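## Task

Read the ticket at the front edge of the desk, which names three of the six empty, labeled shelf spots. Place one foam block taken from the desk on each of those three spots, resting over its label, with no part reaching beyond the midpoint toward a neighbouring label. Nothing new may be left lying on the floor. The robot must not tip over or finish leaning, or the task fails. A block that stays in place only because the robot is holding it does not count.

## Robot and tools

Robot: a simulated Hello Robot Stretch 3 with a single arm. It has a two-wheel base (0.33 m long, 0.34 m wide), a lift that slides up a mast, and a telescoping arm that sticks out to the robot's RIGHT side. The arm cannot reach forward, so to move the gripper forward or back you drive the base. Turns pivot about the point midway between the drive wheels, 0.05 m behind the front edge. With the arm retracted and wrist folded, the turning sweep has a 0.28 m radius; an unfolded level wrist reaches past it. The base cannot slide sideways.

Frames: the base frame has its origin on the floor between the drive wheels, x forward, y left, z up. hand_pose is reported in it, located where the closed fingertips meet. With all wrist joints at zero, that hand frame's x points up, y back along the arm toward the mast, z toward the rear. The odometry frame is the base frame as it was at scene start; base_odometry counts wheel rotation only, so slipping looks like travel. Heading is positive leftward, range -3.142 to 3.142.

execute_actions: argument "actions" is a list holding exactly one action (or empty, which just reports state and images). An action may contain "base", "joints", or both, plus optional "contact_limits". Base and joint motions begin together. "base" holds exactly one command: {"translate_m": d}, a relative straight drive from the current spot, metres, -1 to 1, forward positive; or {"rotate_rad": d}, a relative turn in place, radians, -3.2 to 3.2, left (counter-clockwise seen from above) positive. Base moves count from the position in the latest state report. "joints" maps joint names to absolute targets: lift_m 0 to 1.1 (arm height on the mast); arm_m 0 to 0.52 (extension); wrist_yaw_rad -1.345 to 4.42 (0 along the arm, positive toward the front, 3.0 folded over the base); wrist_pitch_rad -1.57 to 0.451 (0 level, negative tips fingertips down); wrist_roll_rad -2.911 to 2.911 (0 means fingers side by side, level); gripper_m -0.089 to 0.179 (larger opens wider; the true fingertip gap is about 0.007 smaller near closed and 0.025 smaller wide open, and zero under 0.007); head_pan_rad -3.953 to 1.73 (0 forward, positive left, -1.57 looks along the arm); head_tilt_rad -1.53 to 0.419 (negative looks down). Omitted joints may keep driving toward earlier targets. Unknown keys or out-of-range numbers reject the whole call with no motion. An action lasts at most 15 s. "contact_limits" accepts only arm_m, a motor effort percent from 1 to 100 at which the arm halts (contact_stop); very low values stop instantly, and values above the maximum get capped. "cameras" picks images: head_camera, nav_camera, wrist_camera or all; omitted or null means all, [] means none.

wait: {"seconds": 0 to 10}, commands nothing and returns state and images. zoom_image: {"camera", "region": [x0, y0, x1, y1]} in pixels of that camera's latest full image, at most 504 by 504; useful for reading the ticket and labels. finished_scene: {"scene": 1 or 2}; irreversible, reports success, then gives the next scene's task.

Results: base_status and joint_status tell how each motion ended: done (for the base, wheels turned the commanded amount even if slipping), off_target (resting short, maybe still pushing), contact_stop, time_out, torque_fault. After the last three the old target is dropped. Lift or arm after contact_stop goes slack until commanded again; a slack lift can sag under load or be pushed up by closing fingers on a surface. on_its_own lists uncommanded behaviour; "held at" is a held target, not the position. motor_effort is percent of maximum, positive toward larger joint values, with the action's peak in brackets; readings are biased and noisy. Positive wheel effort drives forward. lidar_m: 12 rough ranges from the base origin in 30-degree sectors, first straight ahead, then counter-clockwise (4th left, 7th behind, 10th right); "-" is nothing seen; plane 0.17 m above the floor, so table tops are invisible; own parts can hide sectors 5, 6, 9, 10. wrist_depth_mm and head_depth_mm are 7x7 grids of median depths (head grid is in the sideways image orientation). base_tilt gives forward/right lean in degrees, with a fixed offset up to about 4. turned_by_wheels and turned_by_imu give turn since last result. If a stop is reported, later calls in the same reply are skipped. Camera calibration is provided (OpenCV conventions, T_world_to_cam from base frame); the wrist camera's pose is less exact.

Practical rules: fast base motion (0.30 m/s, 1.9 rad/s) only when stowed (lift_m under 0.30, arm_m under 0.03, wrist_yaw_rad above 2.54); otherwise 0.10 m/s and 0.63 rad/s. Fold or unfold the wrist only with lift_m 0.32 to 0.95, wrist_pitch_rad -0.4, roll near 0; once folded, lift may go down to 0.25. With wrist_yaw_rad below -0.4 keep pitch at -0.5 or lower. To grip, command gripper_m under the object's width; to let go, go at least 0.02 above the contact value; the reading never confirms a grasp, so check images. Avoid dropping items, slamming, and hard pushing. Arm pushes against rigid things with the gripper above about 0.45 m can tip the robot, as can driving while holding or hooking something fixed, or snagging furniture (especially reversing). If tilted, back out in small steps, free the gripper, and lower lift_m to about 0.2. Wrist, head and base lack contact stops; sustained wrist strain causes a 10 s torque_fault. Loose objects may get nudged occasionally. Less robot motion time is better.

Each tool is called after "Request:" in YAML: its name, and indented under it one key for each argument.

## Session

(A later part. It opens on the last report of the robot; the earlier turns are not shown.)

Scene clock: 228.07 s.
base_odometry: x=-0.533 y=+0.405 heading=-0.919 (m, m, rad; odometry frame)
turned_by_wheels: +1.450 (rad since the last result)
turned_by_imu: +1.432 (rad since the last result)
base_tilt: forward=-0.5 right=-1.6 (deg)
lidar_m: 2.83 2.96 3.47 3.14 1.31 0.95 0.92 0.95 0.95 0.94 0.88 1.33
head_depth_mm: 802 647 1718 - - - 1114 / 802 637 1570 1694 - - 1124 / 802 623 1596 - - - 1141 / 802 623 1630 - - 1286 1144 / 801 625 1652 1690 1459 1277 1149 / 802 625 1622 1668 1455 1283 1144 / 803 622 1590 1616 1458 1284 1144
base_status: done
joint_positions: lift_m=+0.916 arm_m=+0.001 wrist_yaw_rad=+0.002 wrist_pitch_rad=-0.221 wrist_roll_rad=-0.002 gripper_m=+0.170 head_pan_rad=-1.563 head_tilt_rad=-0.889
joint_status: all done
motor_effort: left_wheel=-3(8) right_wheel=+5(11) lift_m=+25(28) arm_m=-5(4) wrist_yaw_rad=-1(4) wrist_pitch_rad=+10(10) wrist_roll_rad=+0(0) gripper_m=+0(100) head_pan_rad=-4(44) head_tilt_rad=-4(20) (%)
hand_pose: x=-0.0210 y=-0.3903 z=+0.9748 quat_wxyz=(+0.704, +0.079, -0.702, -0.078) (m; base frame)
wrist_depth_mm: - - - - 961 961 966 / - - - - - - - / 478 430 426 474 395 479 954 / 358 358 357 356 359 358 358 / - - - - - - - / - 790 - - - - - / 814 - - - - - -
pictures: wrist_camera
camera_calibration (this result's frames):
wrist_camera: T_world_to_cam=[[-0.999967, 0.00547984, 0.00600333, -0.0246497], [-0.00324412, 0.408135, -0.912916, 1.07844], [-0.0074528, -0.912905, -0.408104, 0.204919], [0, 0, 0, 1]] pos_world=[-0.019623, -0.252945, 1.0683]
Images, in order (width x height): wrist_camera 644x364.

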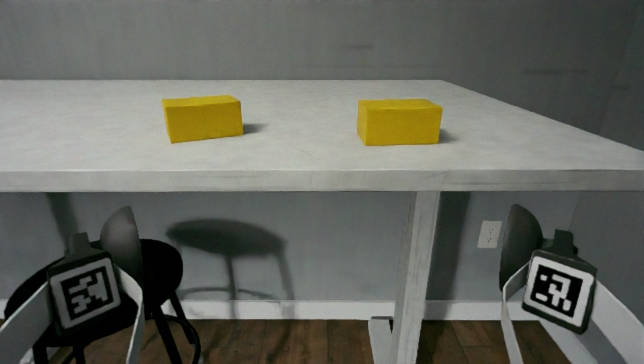

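Request:
execute_actions:
  actions:
    - {"base":{"translate_m":-0.088},"joints":{"arm_m":0.3}}
  cameras: []

Request:
execute_actions:
  actions:
    - {"joints":{"lift_m":0.91,"gripper_m":0.062}}
  cameras: []

Request:
execute_actions:
  actions:
    - {"joints":{"lift_m":0.94}}
  cameras: ["wrist_camera"]

Scene clock: 236.77 s.
base_odometry: x=-0.586 y=+0.475 heading=-0.919 (m, m, rad; odometry frame)
turned_by_wheels: +0.000 (rad since the last result)
turned_by_imu: +0.001 (rad since the last result)
base_tilt: forward=-0.5 right=-1.5 (deg)
lidar_m: 2.93 3.05 3.26 3.15 1.18 0.86 0.83 0.86 1.17 0.92 0.91 1.40
head_depth_mm: 1196 - - 1678 1451 1288 1145 / - - 1697 1679 1462 1285 1145 / - - 1267 1570 1429 1283 1144 / 875 - 1684 1685 1457 1286 1156 / 816 603 1642 1677 1458 1282 1142 / 803 624 1645 1676 1460 1284 1145 / 804 623 1637 1698 1441 1282 1148
base_status: done
joint_positions: lift_m=+0.916 arm_m=+0.300 wrist_yaw_rad=+0.001 wrist_pitch_rad=-0.221 wrist_roll_rad=-0.002 gripper_m=+0.170 head_pan_rad=-1.563 head_tilt_rad=-0.889
joint_status: all done
motor_effort: left_wheel=-3(7) right_wheel=+5(6) lift_m=+26(25) arm_m=+5(13) wrist_yaw_rad=-1(1) wrist_pitch_rad=+10(10) wrist_roll_rad=+0(0) gripper_m=+0(0) head_pan_rad=-4(4) head_tilt_rad=-4(4) (%)
hand_pose: x=-0.0212 y=-0.6893 z=+0.9748 quat_wxyz=(+0.704, +0.079, -0.702, -0.078) (m; base frame)
wrist_depth_mm: 708 710 712 712 704 702 712 / 749 738 739 739 737 751 754 / 475 470 471 470 472 525 779 / 304 304 304 303 304 304 303 / 231 236 148 140 148 236 225 / - 174 124 124 127 178 186 / 143 147 134 134 138 148 143
pictures: none
No camera images: the call's "cameras" was empty. Leave "cameras" out to get every camera's image.

Scene clock: 238.33 s.
base_odometry: x=-0.586 y=+0.475 heading=-0.919 (m, m, rad; odometry frame)
turned_by_wheels: +0.000 (rad since the last result)
turned_by_imu: +0.000 (rad since the last result)
base_tilt: forward=-0.4 right=-1.6 (deg)
lidar_m: 2.93 3.05 3.26 3.14 1.18 0.86 0.83 0.86 1.17 0.92 0.91 1.40
head_depth_mm: 1192 - - 1658 1447 1280 1145 / 867 - 1695 1686 1457 1284 1146 / - - 1261 1583 1430 1286 1142 / 876 - 1709 1677 1459 1285 1149 / 833 605 1657 1669 1451 1283 1150 / 801 625 1648 1682 1459 1288 1146 / 802 624 1649 1680 1443 1283 1150
base_status: not commanded
joint_positions: lift_m=+0.910 arm_m=+0.300 wrist_yaw_rad=+0.001 wrist_pitch_rad=-0.221 wrist_roll_rad=-0.002 gripper_m=+0.063 head_pan_rad=-1.563 head_tilt_rad=-0.889
joint_status: all done
motor_effort: left_wheel=-3(2) right_wheel=+5(5) lift_m=+17(15) arm_m=+4(5) wrist_yaw_rad=-1(1) wrist_pitch_rad=+10(10) wrist_roll_rad=+0(0) gripper_m=-21(100) head_pan_rad=-4(4) head_tilt_rad=-4(5) (%)
hand_pose: x=-0.0213 y=-0.6893 z=+0.9692 quat_wxyz=(+0.704, +0.079, -0.702, -0.078) (m; base frame)
wrist_depth_mm: 723 713 716 705 707 707 717 / 732 752 754 741 734 751 747 / 449 448 448 449 449 447 795 / 291 290 290 289 290 289 289 / 213 220 130 130 130 215 213 / 170 177 125 129 133 177 169 / 146 138 133 136 140 138 141
pictures: none
No camera images: the call's "cameras" was empty. Leave "cameras" out to get every camera's image.

Scene clock: 239.40 s.
base_odometry: x=-0.586 y=+0.475 heading=-0.919 (m, m, rad; odometry frame)
turned_by_wheels: +0.000 (rad since the last result)
turned_by_imu: +0.000 (rad since the last result)
base_tilt: forward=-0.4 right=-1.5 (deg)
lidar_m: 2.92 3.07 3.23 3.15 1.18 0.86 0.83 0.86 1.17 0.92 0.91 1.40
head_depth_mm: - - 1748 1648 1443 1281 1147 / - 616 1696 1686 1465 1281 1148 / - 605 1265 1576 1432 1286 1144 / - - 1670 1676 1451 1276 1153 / 837 624 1663 1676 1447 1277 1153 / 802 625 1637 1672 1447 1284 1147 / 802 623 1636 1667 1443 1280 1148
base_status: not commanded
joint_positions: lift_m=+0.940 arm_m=+0.300 wrist_yaw_rad=+0.001 wrist_pitch_rad=-0.222 wrist_roll_rad=-0.002 gripper_m=+0.063 head_pan_rad=-1.563 head_tilt_rad=-0.889
joint_status: all done
motor_effort: left_wheel=-3(3) right_wheel=+5(5) lift_m=+26(26) arm_m=+4(5) wrist_yaw_rad=-1(1) wrist_pitch_rad=+10(10) wrist_roll_rad=+0(0) gripper_m=-22(21) head_pan_rad=-3(4) head_tilt_rad=-4(5) (%)
hand_pose: x=-0.0213 y=-0.6893 z=+0.9986 quat_wxyz=(+0.704, +0.079, -0.702, -0.078) (m; base frame)
wrist_depth_mm: 716 714 706 703 719 706 715 / 744 746 753 741 748 753 744 / 559 556 555 556 561 770 795 / 366 363 363 362 362 361 827 / 269 277 130 130 130 268 269 / 213 222 125 128 133 221 213 / 183 174 166 139 169 177 176
pictures: wrist_camera
camera_calibration (this result's frames):
wrist_camera: T_world_to_cam=[[-0.999962, 0.00639162, 0.00600684, -0.0227533], [-0.0028711, 0.408588, -0.912714, 1.22239], [-0.00828805, -0.912696, -0.408554, -0.0577274], [0, 0, 0, 1]] pos_world=[-0.0197213, -0.551995, 1.09224]
Images, in order (width x height): wrist_camera 644x364.

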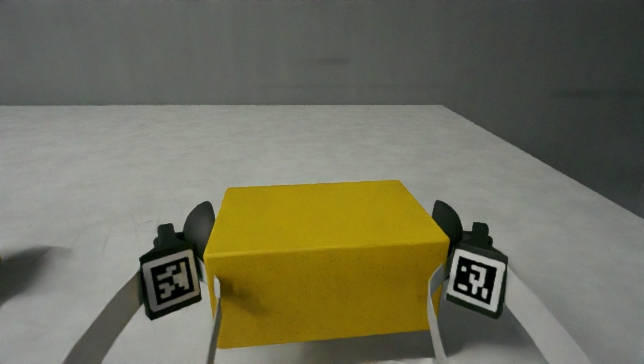

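Request:
execute_actions:
  actions:
    - {"joints":{"arm_m":0.07}}
  cameras: []

Request:
execute_actions:
  actions:
    - {"joints":{"arm_m":0,"wrist_yaw_rad":2.6,"lift_m":0.29},"base":{"rotate_rad":1.49}}
  cameras: []

Request:
execute_actions:
  actions:
    - {"base":{"translate_m":1}}
  cameras: []

Request:
execute_actions:
  actions:
    - {"base":{"translate_m":1}}
  cameras: []

Request:
execute_actions:
  actions:
    - {"base":{"translate_m":0.55}}
  cameras: []

Request:
execute_actions:
  actions:
    - {"joints":{"wrist_yaw_rad":0,"lift_m":0.505},"base":{"rotate_rad":1.66}}
  cameras: ["wrist_camera","head_camera"]

Scene clock: 255.37 s.
base_odometry: x=-0.586 y=+0.475 heading=-0.919 (m, m, rad; odometry frame)
turned_by_wheels: +0.000 (rad since the last result)
turned_by_imu: +0.001 (rad since the last result)
base_tilt: forward=-0.3 right=-1.3 (deg)
lidar_m: 2.92 3.07 3.24 3.13 1.18 0.86 0.83 0.86 1.17 0.92 0.91 1.40
head_depth_mm: 1182 656 - - 1405 1287 1150 / 803 665 - - 1398 1284 1150 / 804 644 - - 1401 1271 1153 / 803 655 - - 1427 1278 1150 / 802 645 1656 1676 1457 1280 1144 / 801 625 1670 1670 1455 1288 1146 / 802 623 1624 1665 1445 1277 1152
base_status: not commanded
joint_positions: lift_m=+0.940 arm_m=+0.070 wrist_yaw_rad=+0.001 wrist_pitch_rad=-0.222 wrist_roll_rad=-0.002 gripper_m=+0.063 head_pan_rad=-1.563 head_tilt_rad=-0.889
joint_status: all done
motor_effort: left_wheel=-3(3) right_wheel=+5(5) lift_m=+26(26) arm_m=-5(4) wrist_yaw_rad=+0(1) wrist_pitch_rad=+10(10) wrist_roll_rad=+0(0) gripper_m=-21(21) head_pan_rad=-4(3) head_tilt_rad=-5(5) (%)
hand_pose: x=-0.0213 y=-0.4600 z=+0.9986 quat_wxyz=(+0.704, +0.079, -0.702, -0.078) (m; base frame)
wrist_depth_mm: 909 928 900 913 904 914 896 / 935 957 957 955 947 956 939 / 566 508 557 567 569 - - / 361 365 364 365 365 365 897 / 289 290 130 130 130 293 292 / 779 809 125 128 133 - - / 663 - - 138 - - 941
pictures: none
No camera images: the call's "cameras" was empty. Leave "cameras" out to get every camera's image.

Scene clock: 262.10 s.
base_odometry: x=-0.586 y=+0.475 heading=+0.571 (m, m, rad; odometry frame)
turned_by_wheels: +1.490 (rad since the last result)
turned_by_imu: +1.472 (rad since the last result)
base_tilt: forward=-0.5 right=-1.5 (deg)
lidar_m: 3.14 1.29 0.88 0.83 0.84 1.09 0.92 0.91 0.97 2.93 2.99 3.54
head_depth_mm: 2772 2408 1981 1669 1455 1287 1150 / 2750 2431 1996 1671 1450 1280 1145 / 2781 2445 1977 1687 1453 1279 1159 / 2723 2409 1984 1681 1461 1284 1188 / 2687 2421 1973 1661 1459 1282 1147 / 2672 2394 1983 1677 1449 1288 1147 / 2626 2435 1976 1691 1448 1290 1155
base_status: done
joint_positions: lift_m=+0.290 arm_m=+0.001 wrist_yaw_rad=+2.598 wrist_pitch_rad=-0.223 wrist_roll_rad=-0.002 gripper_m=+0.063 head_pan_rad=-1.563 head_tilt_rad=-0.889
joint_status: all done
motor_effort: left_wheel=-3(6) right_wheel=+5(10) lift_m=+19(23) arm_m=-5(4) wrist_yaw_rad=+2(6) wrist_pitch_rad=+11(11) wrist_roll_rad=+0(0) gripper_m=-21(21) head_pan_rad=-4(3) head_tilt_rad=-3(4) (%)
hand_pose: x=+0.1053 y=+0.0637 z=+0.3488 quat_wxyz=(+0.265, +0.697, -0.113, +0.657) (m; base frame)
wrist_depth_mm: 643 723 822 954 - - - / 649 744 870 - - - - / 692 778 901 - - - - / 719 816 917 - - - - / 741 801 130 130 130 831 822 / 649 676 125 128 133 679 648 / 538 530 502 139 516 539 538
pictures: none
No camera images: the call's "cameras" was empty. Leave "cameras" out to get every camera's image.

Scene clock: 267.20 s.
base_odometry: x=+0.255 y=+1.015 heading=+0.571 (m, m, rad; odometry frame)
turned_by_wheels: +0.000 (rad since the last result)
turned_by_imu: +0.006 (rad since the last result)
base_tilt: forward=-0.7 right=-1.5 (deg)
lidar_m: 2.14 1.42 0.97 0.91 0.93 1.20 1.92 2.14 3.03 2.86 2.84 2.27
head_depth_mm: 2747 2408 1969 1673 1451 1286 1152 / 2754 2409 1992 1685 1452 1284 1151 / 2701 2430 2006 1679 1463 1280 1171 / 2695 2450 1949 1668 1459 1281 1185 / 2657 2439 1987 1678 1459 1285 1151 / 2613 2429 1987 1678 1450 1276 1149 / 2573 2426 1969 1675 1455 1284 1147
base_status: done
joint_positions: lift_m=+0.290 arm_m=+0.001 wrist_yaw_rad=+2.598 wrist_pitch_rad=-0.223 wrist_roll_rad=-0.002 gripper_m=+0.063 head_pan_rad=-1.563 head_tilt_rad=-0.889
joint_status: not commanded
motor_effort: left_wheel=-3(8) right_wheel=+5(12) lift_m=+18(18) arm_m=-5(5) wrist_yaw_rad=+1(2) wrist_pitch_rad=+10(11) wrist_roll_rad=+0(0) gripper_m=-21(22) head_pan_rad=-3(3) head_tilt_rad=-4(4) (%)
hand_pose: x=+0.1052 y=+0.0638 z=+0.3488 quat_wxyz=(+0.265, +0.697, -0.112, +0.657) (m; base frame)
wrist_depth_mm: 707 782 894 - - - - / 717 818 955 - - - - / 758 851 - - - - - / 784 892 - - - - - / 785 831 130 130 130 813 819 / 650 674 125 129 133 675 649 / 542 535 506 138 513 542 536
pictures: none
No camera images: the call's "cameras" was empty. Leave "cameras" out to get every camera's image.

Scene clock: 272.30 s.
base_odometry: x=+1.097 y=+1.555 heading=+0.570 (m, m, rad; odometry frame)
turned_by_wheels: +0.000 (rad since the last result)
turned_by_imu: +0.006 (rad since the last result)
base_tilt: forward=-0.5 right=-1.5 (deg)
lidar_m: 1.14 1.23 1.06 0.99 1.01 1.31 2.75 2.74 2.95 2.78 1.87 1.33
head_depth_mm: 2733 2415 1978 1675 1443 1291 1141 / 2680 2385 1972 1663 1453 1286 1154 / 2631 2448 1966 1674 1460 1281 1169 / 2602 2420 1990 1674 1453 1276 1180 / 2567 2443 1996 1678 1444 1286 1151 / 2531 2396 1981 1690 1457 1278 1147 / 2484 2350 1982 1687 1447 1282 1144
base_status: done
joint_positions: lift_m=+0.290 arm_m=+0.001 wrist_yaw_rad=+2.598 wrist_pitch_rad=-0.223 wrist_roll_rad=-0.002 gripper_m=+0.063 head_pan_rad=-1.563 head_tilt_rad=-0.889
joint_status: not commanded
motor_effort: left_wheel=-3(8) right_wheel=+5(13) lift_m=+18(18) arm_m=-5(5) wrist_yaw_rad=+1(1) wrist_pitch_rad=+11(11) wrist_roll_rad=+0(0) gripper_m=-22(21) head_pan_rad=-4(4) head_tilt_rad=-3(4) (%)
hand_pose: x=+0.1052 y=+0.0638 z=+0.3488 quat_wxyz=(+0.265, +0.697, -0.112, +0.657) (m; base frame)
wrist_depth_mm: 763 850 959 - - - - / 784 895 - - - - - / 824 916 - - - - - / 844 951 - - - - 911 / 816 842 130 130 130 820 827 / 648 678 125 129 133 675 649 / 542 529 505 138 512 539 538
pictures: none
No camera images: the call's "cameras" was empty. Leave "cameras" out to get every camera's image.

Scene clock: 275.77 s.
base_odometry: x=+1.560 y=+1.852 heading=+0.570 (m, m, rad; odometry frame)
turned_by_wheels: +0.000 (rad since the last result)
turned_by_imu: +0.003 (rad since the last result)
base_tilt: forward=-0.4 right=-1.5 (deg)
lidar_m: 0.62 0.85 0.80 1.03 1.06 1.37 3.19 3.57 2.91 2.27 0.88 0.60
head_depth_mm: 2648 2406 1982 1667 1459 1282 1151 / 2621 2431 1984 1681 1446 1288 1149 / 2598 2439 1983 1681 1445 1272 1169 / 2597 2420 1972 1683 1454 1279 1183 / 2391 2342 1990 1676 1446 1282 1145 / 2117 2278 2001 1672 1451 1284 1157 / 2339 2350 1972 1665 1460 1280 1148
base_status: done
joint_positions: lift_m=+0.290 arm_m=+0.001 wrist_yaw_rad=+2.598 wrist_pitch_rad=-0.223 wrist_roll_rad=-0.002 gripper_m=+0.063 head_pan_rad=-1.563 head_tilt_rad=-0.889
joint_status: not commanded
motor_effort: left_wheel=-3(8) right_wheel=+5(13) lift_m=+18(18) arm_m=-5(5) wrist_yaw_rad=+1(2) wrist_pitch_rad=+11(11) wrist_roll_rad=+0(0) gripper_m=-21(21) head_pan_rad=-3(4) head_tilt_rad=-4(4) (%)
hand_pose: x=+0.1052 y=+0.0638 z=+0.3488 quat_wxyz=(+0.265, +0.697, -0.112, +0.657) (m; base frame)
wrist_depth_mm: 792 872 - - 784 719 611 / 818 888 - - 851 765 621 / 844 975 - - 915 787 642 / 860 962 - - 845 780 657 / 810 840 130 130 130 635 634 / 647 684 125 128 133 559 506 / 542 531 506 138 513 544 473
pictures: none
No camera images: the call's "cameras" was empty. Leave "cameras" out to get every camera's image.

Scene clock: 279.23 s.
base_odometry: x=+1.560 y=+1.852 heading=+2.230 (m, m, rad; odometry frame)
turned_by_wheels: +1.660 (rad since the last result)
turned_by_imu: +1.638 (rad since the last result)
base_tilt: forward=-0.3 right=-1.7 (deg)
lidar_m: 1.04 1.08 1.49 3.28 3.84 2.84 2.27 0.87 0.60 0.83 0.80 1.07
head_depth_mm: 559 605 1005 1325 1451 1286 1148 / 534 815 883 903 1374 1288 1182 / 535 849 1004 996 1293 1257 - / 535 847 999 996 1320 1283 1133 / 536 845 995 1003 1311 1256 1147 / 534 844 991 1001 1288 1262 1145 / 536 838 988 1000 1317 1256 1150
base_status: done
joint_positions: lift_m=+0.505 arm_m=+0.001 wrist_yaw_rad=+0.002 wrist_pitch_rad=-0.223 wrist_roll_rad=-0.002 gripper_m=+0.063 head_pan_rad=-1.563 head_tilt_rad=-0.889
joint_status: all done
motor_effort: left_wheel=-2(10) right_wheel=+5(11) lift_m=+25(25) arm_m=-5(5) wrist_yaw_rad=-2(6) wrist_pitch_rad=+11(11) wrist_roll_rad=+0(0) gripper_m=-21(21) head_pan_rad=-4(3) head_tilt_rad=-4(5) (%)
hand_pose: x=-0.0210 y=-0.3901 z=+0.5632 quat_wxyz=(+0.704, +0.080, -0.701, -0.078) (m; base frame)
wrist_depth_mm: 525 523 519 514 510 365 535 / 556 553 547 551 539 366 573 / 459 565 558 559 556 364 626 / 362 363 364 363 362 338 648 / 667 663 130 130 130 391 690 / 692 711 125 128 133 732 747 / 659 666 636 138 566 461 772
pictures: head_camera (sideways: a quarter turn clockwise sets it upright), wrist_camera
camera_calibration (this result's frames):
head_camera: T_world_to_cam=[[0.029337, 0.76816, -0.639585, 0.852595], [0.999142, -0.0412521, -0.00371542, -0.0013424], [-0.0292382, -0.638928, -0.768711, 0.953872], [0, 0, 0, 1]] pos_world=[0.00421821, -0.0455292, 1.27855]
wrist_camera: T_world_to_cam=[[-0.999968, 0.00521396, 0.00602093, -0.0222322], [-0.00335351, 0.410055, -0.912055, 0.702958], [-0.00722432, -0.912046, -0.410024, 0.0385385], [0, 0, 0, 1]] pos_world=[-0.0195957, -0.252986, 0.657072]
Images, in order (width x height): head_camera 896x504, wrist_camera 644x364.

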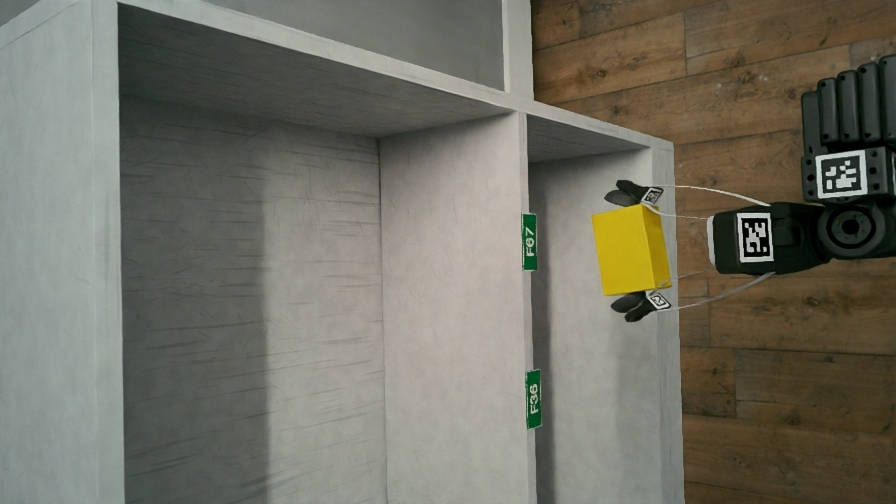

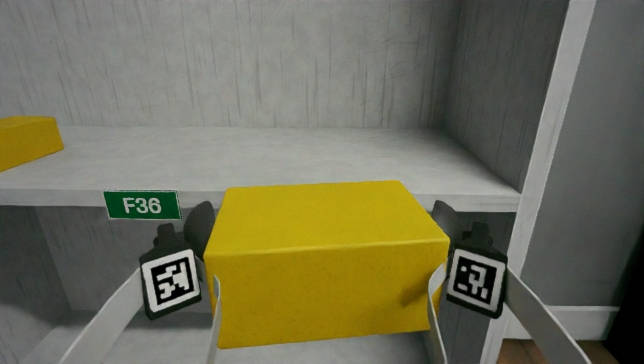

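Request:
execute_actions:
  actions:
    - {"base":{"translate_m":-0.02},"joints":{"arm_m":0.255}}
  cameras: []

Request:
execute_actions:
  actions:
    - {"joints":{"lift_m":0.476}}
  cameras: []

Request:
execute_actions:
  actions:
    - {"joints":{"gripper_m":0.145,"head_pan_rad":-1.1}}
  cameras: ["head_camera"]

Request:
execute_actions:
  actions:
    - {"joints":{"arm_m":0.05,"head_pan_rad":-2.4,"head_tilt_rad":-0.7}}

Scene clock: 289.33 s.
base_odometry: x=+1.572 y=+1.836 heading=+2.230 (m, m, rad; odometry frame)
turned_by_wheels: +0.000 (rad since the last result)
turned_by_imu: +0.001 (rad since the last result)
base_tilt: forward=-0.6 right=-1.6 (deg)
lidar_m: 1.05 1.10 1.52 3.29 3.78 2.80 2.25 0.86 0.59 0.76 0.81 0.81
head_depth_mm: 558 615 1074 1314 1450 1283 1147 / 535 777 793 898 1420 1285 - / 536 853 1003 998 - 1262 1147 / 534 849 1000 946 1267 1268 1145 / 535 846 995 1002 1324 1266 1154 / 535 842 991 1002 1296 1263 1143 / 535 839 984 993 1314 1243 1152
base_status: done
joint_positions: lift_m=+0.505 arm_m=+0.255 wrist_yaw_rad=+0.001 wrist_pitch_rad=-0.223 wrist_roll_rad=-0.002 gripper_m=+0.063 head_pan_rad=-1.563 head_tilt_rad=-0.889
joint_status: all done
motor_effort: left_wheel=-3(8) right_wheel=+5(7) lift_m=+26(25) arm_m=+5(1) wrist_yaw_rad=-1(2) wrist_pitch_rad=+11(11) wrist_roll_rad=+0(0) gripper_m=-21(21) head_pan_rad=-4(3) head_tilt_rad=-4(4) (%)
hand_pose: x=-0.0212 y=-0.6441 z=+0.5632 quat_wxyz=(+0.704, +0.080, -0.702, -0.079) (m; base frame)
wrist_depth_mm: 296 295 292 291 288 285 221 / 315 311 310 308 306 301 221 / 330 332 328 325 322 315 221 / 345 342 342 339 336 315 220 / 267 274 130 130 130 266 220 / 211 221 125 128 133 220 203 / 181 172 164 138 166 175 175
pictures: none
No camera images: the call's "cameras" was empty. Leave "cameras" out to get every camera's image.

Scene clock: 290.37 s.
base_odometry: x=+1.572 y=+1.836 heading=+2.230 (m, m, rad; odometry frame)
turned_by_wheels: +0.000 (rad since the last result)
turned_by_imu: +0.000 (rad since the last result)
base_tilt: forward=-0.4 right=-1.6 (deg)
lidar_m: 1.05 1.10 1.52 3.29 3.80 2.81 2.25 0.86 0.59 0.76 0.81 0.81
head_depth_mm: 557 611 1085 1328 1453 1286 1147 / 535 776 794 892 1421 1295 - / 535 847 1010 999 - 1259 1153 / 535 846 995 1011 - 1264 1147 / 535 844 997 999 1320 1258 1147 / 535 841 994 997 1298 1259 1150 / 535 838 987 1002 1320 1252 1147
base_status: not commanded
joint_positions: lift_m=+0.476 arm_m=+0.255 wrist_yaw_rad=+0.001 wrist_pitch_rad=-0.222 wrist_roll_rad=-0.002 gripper_m=+0.063 head_pan_rad=-1.563 head_tilt_rad=-0.889
joint_status: all done
motor_effort: left_wheel=-3(3) right_wheel=+5(5) lift_m=+18(24) arm_m=+5(5) wrist_yaw_rad=-1(1) wrist_pitch_rad=+10(11) wrist_roll_rad=+0(0) gripper_m=-21(22) head_pan_rad=-3(4) head_tilt_rad=-4(4) (%)
hand_pose: x=-0.0212 y=-0.6443 z=+0.5350 quat_wxyz=(+0.704, +0.079, -0.702, -0.078) (m; base frame)
wrist_depth_mm: 296 295 291 291 289 286 222 / 313 312 309 305 303 301 221 / 334 330 327 325 323 315 221 / 290 292 292 290 288 289 219 / 214 220 130 130 130 213 204 / 170 177 125 129 134 176 170 / 146 139 133 136 140 138 140
pictures: none
No camera images: the call's "cameras" was empty. Leave "cameras" out to get every camera's image.

Scene clock: 291.67 s.
base_odometry: x=+1.572 y=+1.836 heading=+2.230 (m, m, rad; odometry frame)
turned_by_wheels: +0.000 (rad since the last result)
turned_by_imu: +0.000 (rad since the last result)
base_tilt: forward=-0.7 right=-1.5 (deg)
lidar_m: 1.05 1.10 1.51 3.28 3.80 2.80 2.25 0.86 0.59 0.76 0.81 0.81
head_depth_mm: 534 810 936 999 887 1217 1165 / 558 849 982 1000 1285 1236 1150 / 558 889 1039 1004 1308 1267 1145 / 583 932 1095 1024 1342 1286 1148 / 608 982 1123 1015 1366 1279 1150 / 843 969 1094 1137 1393 1278 1148 / 758 845 952 1613 1458 1284 1147
base_status: not commanded
joint_positions: lift_m=+0.476 arm_m=+0.255 wrist_yaw_rad=+0.001 wrist_pitch_rad=-0.222 wrist_roll_rad=-0.002 gripper_m=+0.145 head_pan_rad=-1.107 head_tilt_rad=-0.889
joint_status: all done
motor_effort: left_wheel=-3(3) right_wheel=+5(5) lift_m=+18(18) arm_m=+5(5) wrist_yaw_rad=-1(1) wrist_pitch_rad=+10(10) wrist_roll_rad=+0(0) gripper_m=+0(99) head_pan_rad=+4(35) head_tilt_rad=-4(5) (%)
hand_pose: x=-0.0212 y=-0.6443 z=+0.5350 quat_wxyz=(+0.704, +0.079, -0.702, -0.078) (m; base frame)
wrist_depth_mm: 295 296 292 289 288 286 222 / 312 312 309 306 305 300 222 / 332 331 329 325 322 315 220 / 290 290 291 291 288 287 220 / 213 226 137 130 130 225 204 / 177 - 127 129 134 - 170 / - 141 134 136 140 140 140
pictures: head_camera (sideways: a quarter turn clockwise sets it upright)
camera_calibration (this result's frames):
head_camera: T_world_to_cam=[[-0.312058, 0.702531, -0.639585, 0.854677], [0.915142, 0.403115, -0.00371543, -0.000829983], [0.255216, -0.58647, -0.768711, 0.952137], [0, 0, 0, 1]] pos_world=[0.0244675, -0.0417023, 1.27855]
Images, in order (width x height): head_camera 896x504.

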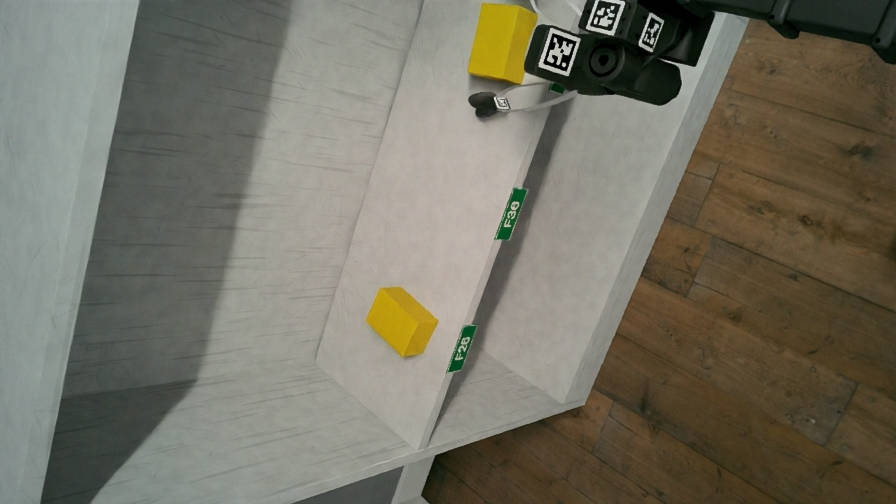

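Scene clock: 294.40 s.
base_odometry: x=+1.572 y=+1.836 heading=+2.230 (m, m, rad; odometry frame)
turned_by_wheels: +0.000 (rad since the last result)
turned_by_imu: +0.001 (rad since the last result)
base_tilt: forward=-0.5 right=-1.6 (deg)
lidar_m: 1.06 1.10 1.52 3.29 3.78 2.79 2.25 0.86 0.59 0.76 0.81 0.81
head_depth_mm: 1308 1460 2313 1971 1658 1417 1216 / 1293 1533 1560 1813 1663 1407 1218 / 1085 1423 1507 1707 1588 1406 1221 / 911 1209 1334 1173 1450 1402 1222 / 766 865 993 1163 1394 1411 1214 / 834 949 1108 1260 1444 1406 1223 / 884 961 1049 1154 1286 1354 1107
base_status: not commanded
joint_positions: lift_m=+0.476 arm_m=+0.050 wrist_yaw_rad=+0.001 wrist_pitch_rad=-0.222 wrist_roll_rad=-0.002 gripper_m=+0.145 head_pan_rad=-2.393 head_tilt_rad=-0.705
joint_status: all done
motor_effort: left_wheel=-3(3) right_wheel=+5(5) lift_m=+18(18) arm_m=-5(3) wrist_yaw_rad=-1(1) wrist_pitch_rad=+10(10) wrist_roll_rad=+0(0) gripper_m=+0(0) head_pan_rad=-4(41) head_tilt_rad=+2(15) (%)
hand_pose: x=-0.0212 y=-0.4400 z=+0.5350 quat_wxyz=(+0.704, +0.079, -0.702, -0.078) (m; base frame)
wrist_depth_mm: 479 479 474 470 466 329 253 / 507 504 502 497 494 327 527 / 452 451 449 316 454 329 561 / 294 291 290 292 291 285 604 / 612 612 599 596 589 302 647 / 653 - 652 644 622 - 687 / 646 647 650 646 602 412 706
pictures: head_camera (sideways: a quarter turn clockwise sets it upright), nav_camera (sideways: a quarter turn counterclockwise sets it upright), wrist_camera
camera_calibration (this result's frames):
head_camera: T_world_to_cam=[[0.490931, 0.408418, -0.769533, 1.01913], [0.6444, -0.764671, 0.00526323, -0.0108679], [-0.58629, -0.498471, -0.638585, 0.78803], [0, 0, 0, 1]] pos_world=[-0.0313032, -0.0317301, 1.28753]
nav_camera: T_world_to_cam=[[-0.503112, -0.452083, 0.736545, -0.913722], [-0.67637, 0.736495, -0.00995606, 0.0643937], [-0.537961, -0.503186, -0.676315, 0.839988], [0, 0, 0, 1]] pos_world=[0.0357304, -0.0378331, 1.24174]
wrist_camera: T_world_to_cam=[[-0.999963, 0.00609014, 0.00601066, -0.0216233], [-0.00299633, 0.408751, -0.912641, 0.697413], [-0.00801498, -0.912625, -0.408718, -0.0194785], [0, 0, 0, 1]] pos_world=[-0.0196889, -0.302713, 0.628656]
Images, in order (width x height): head_camera 896x504, nav_camera 672x504, wrist_camera 644x364.

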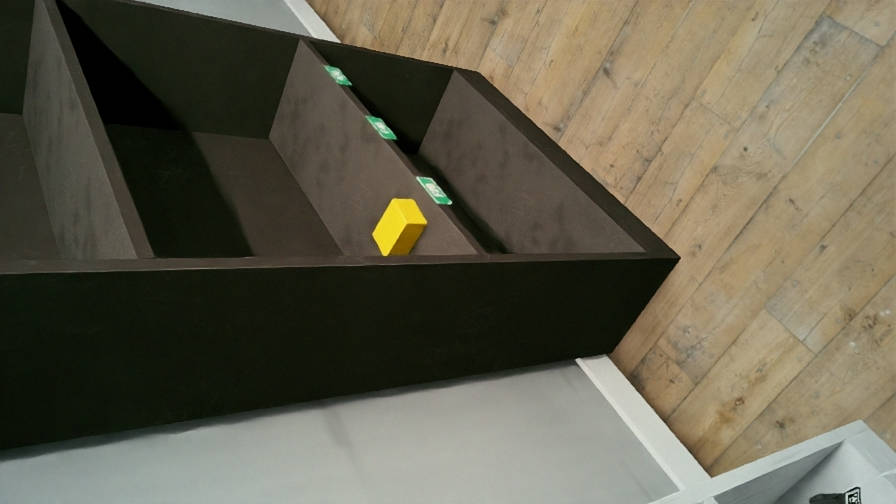

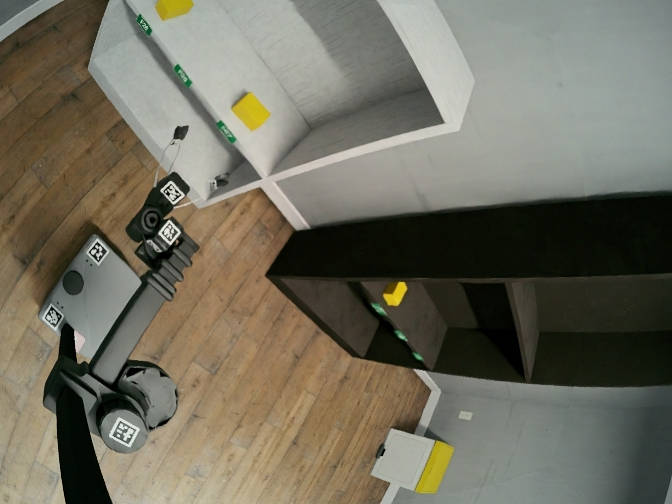

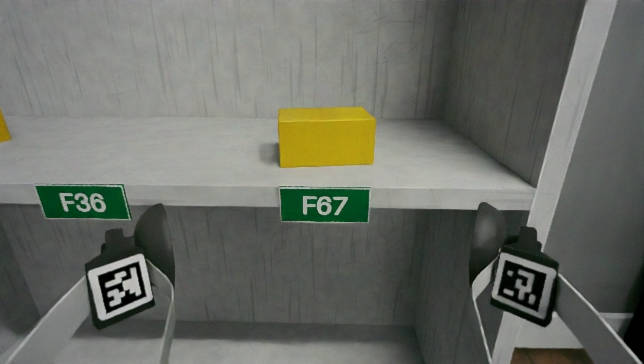

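Request:
finished_scene:
  scene: 2

The scene is finished: the task was done.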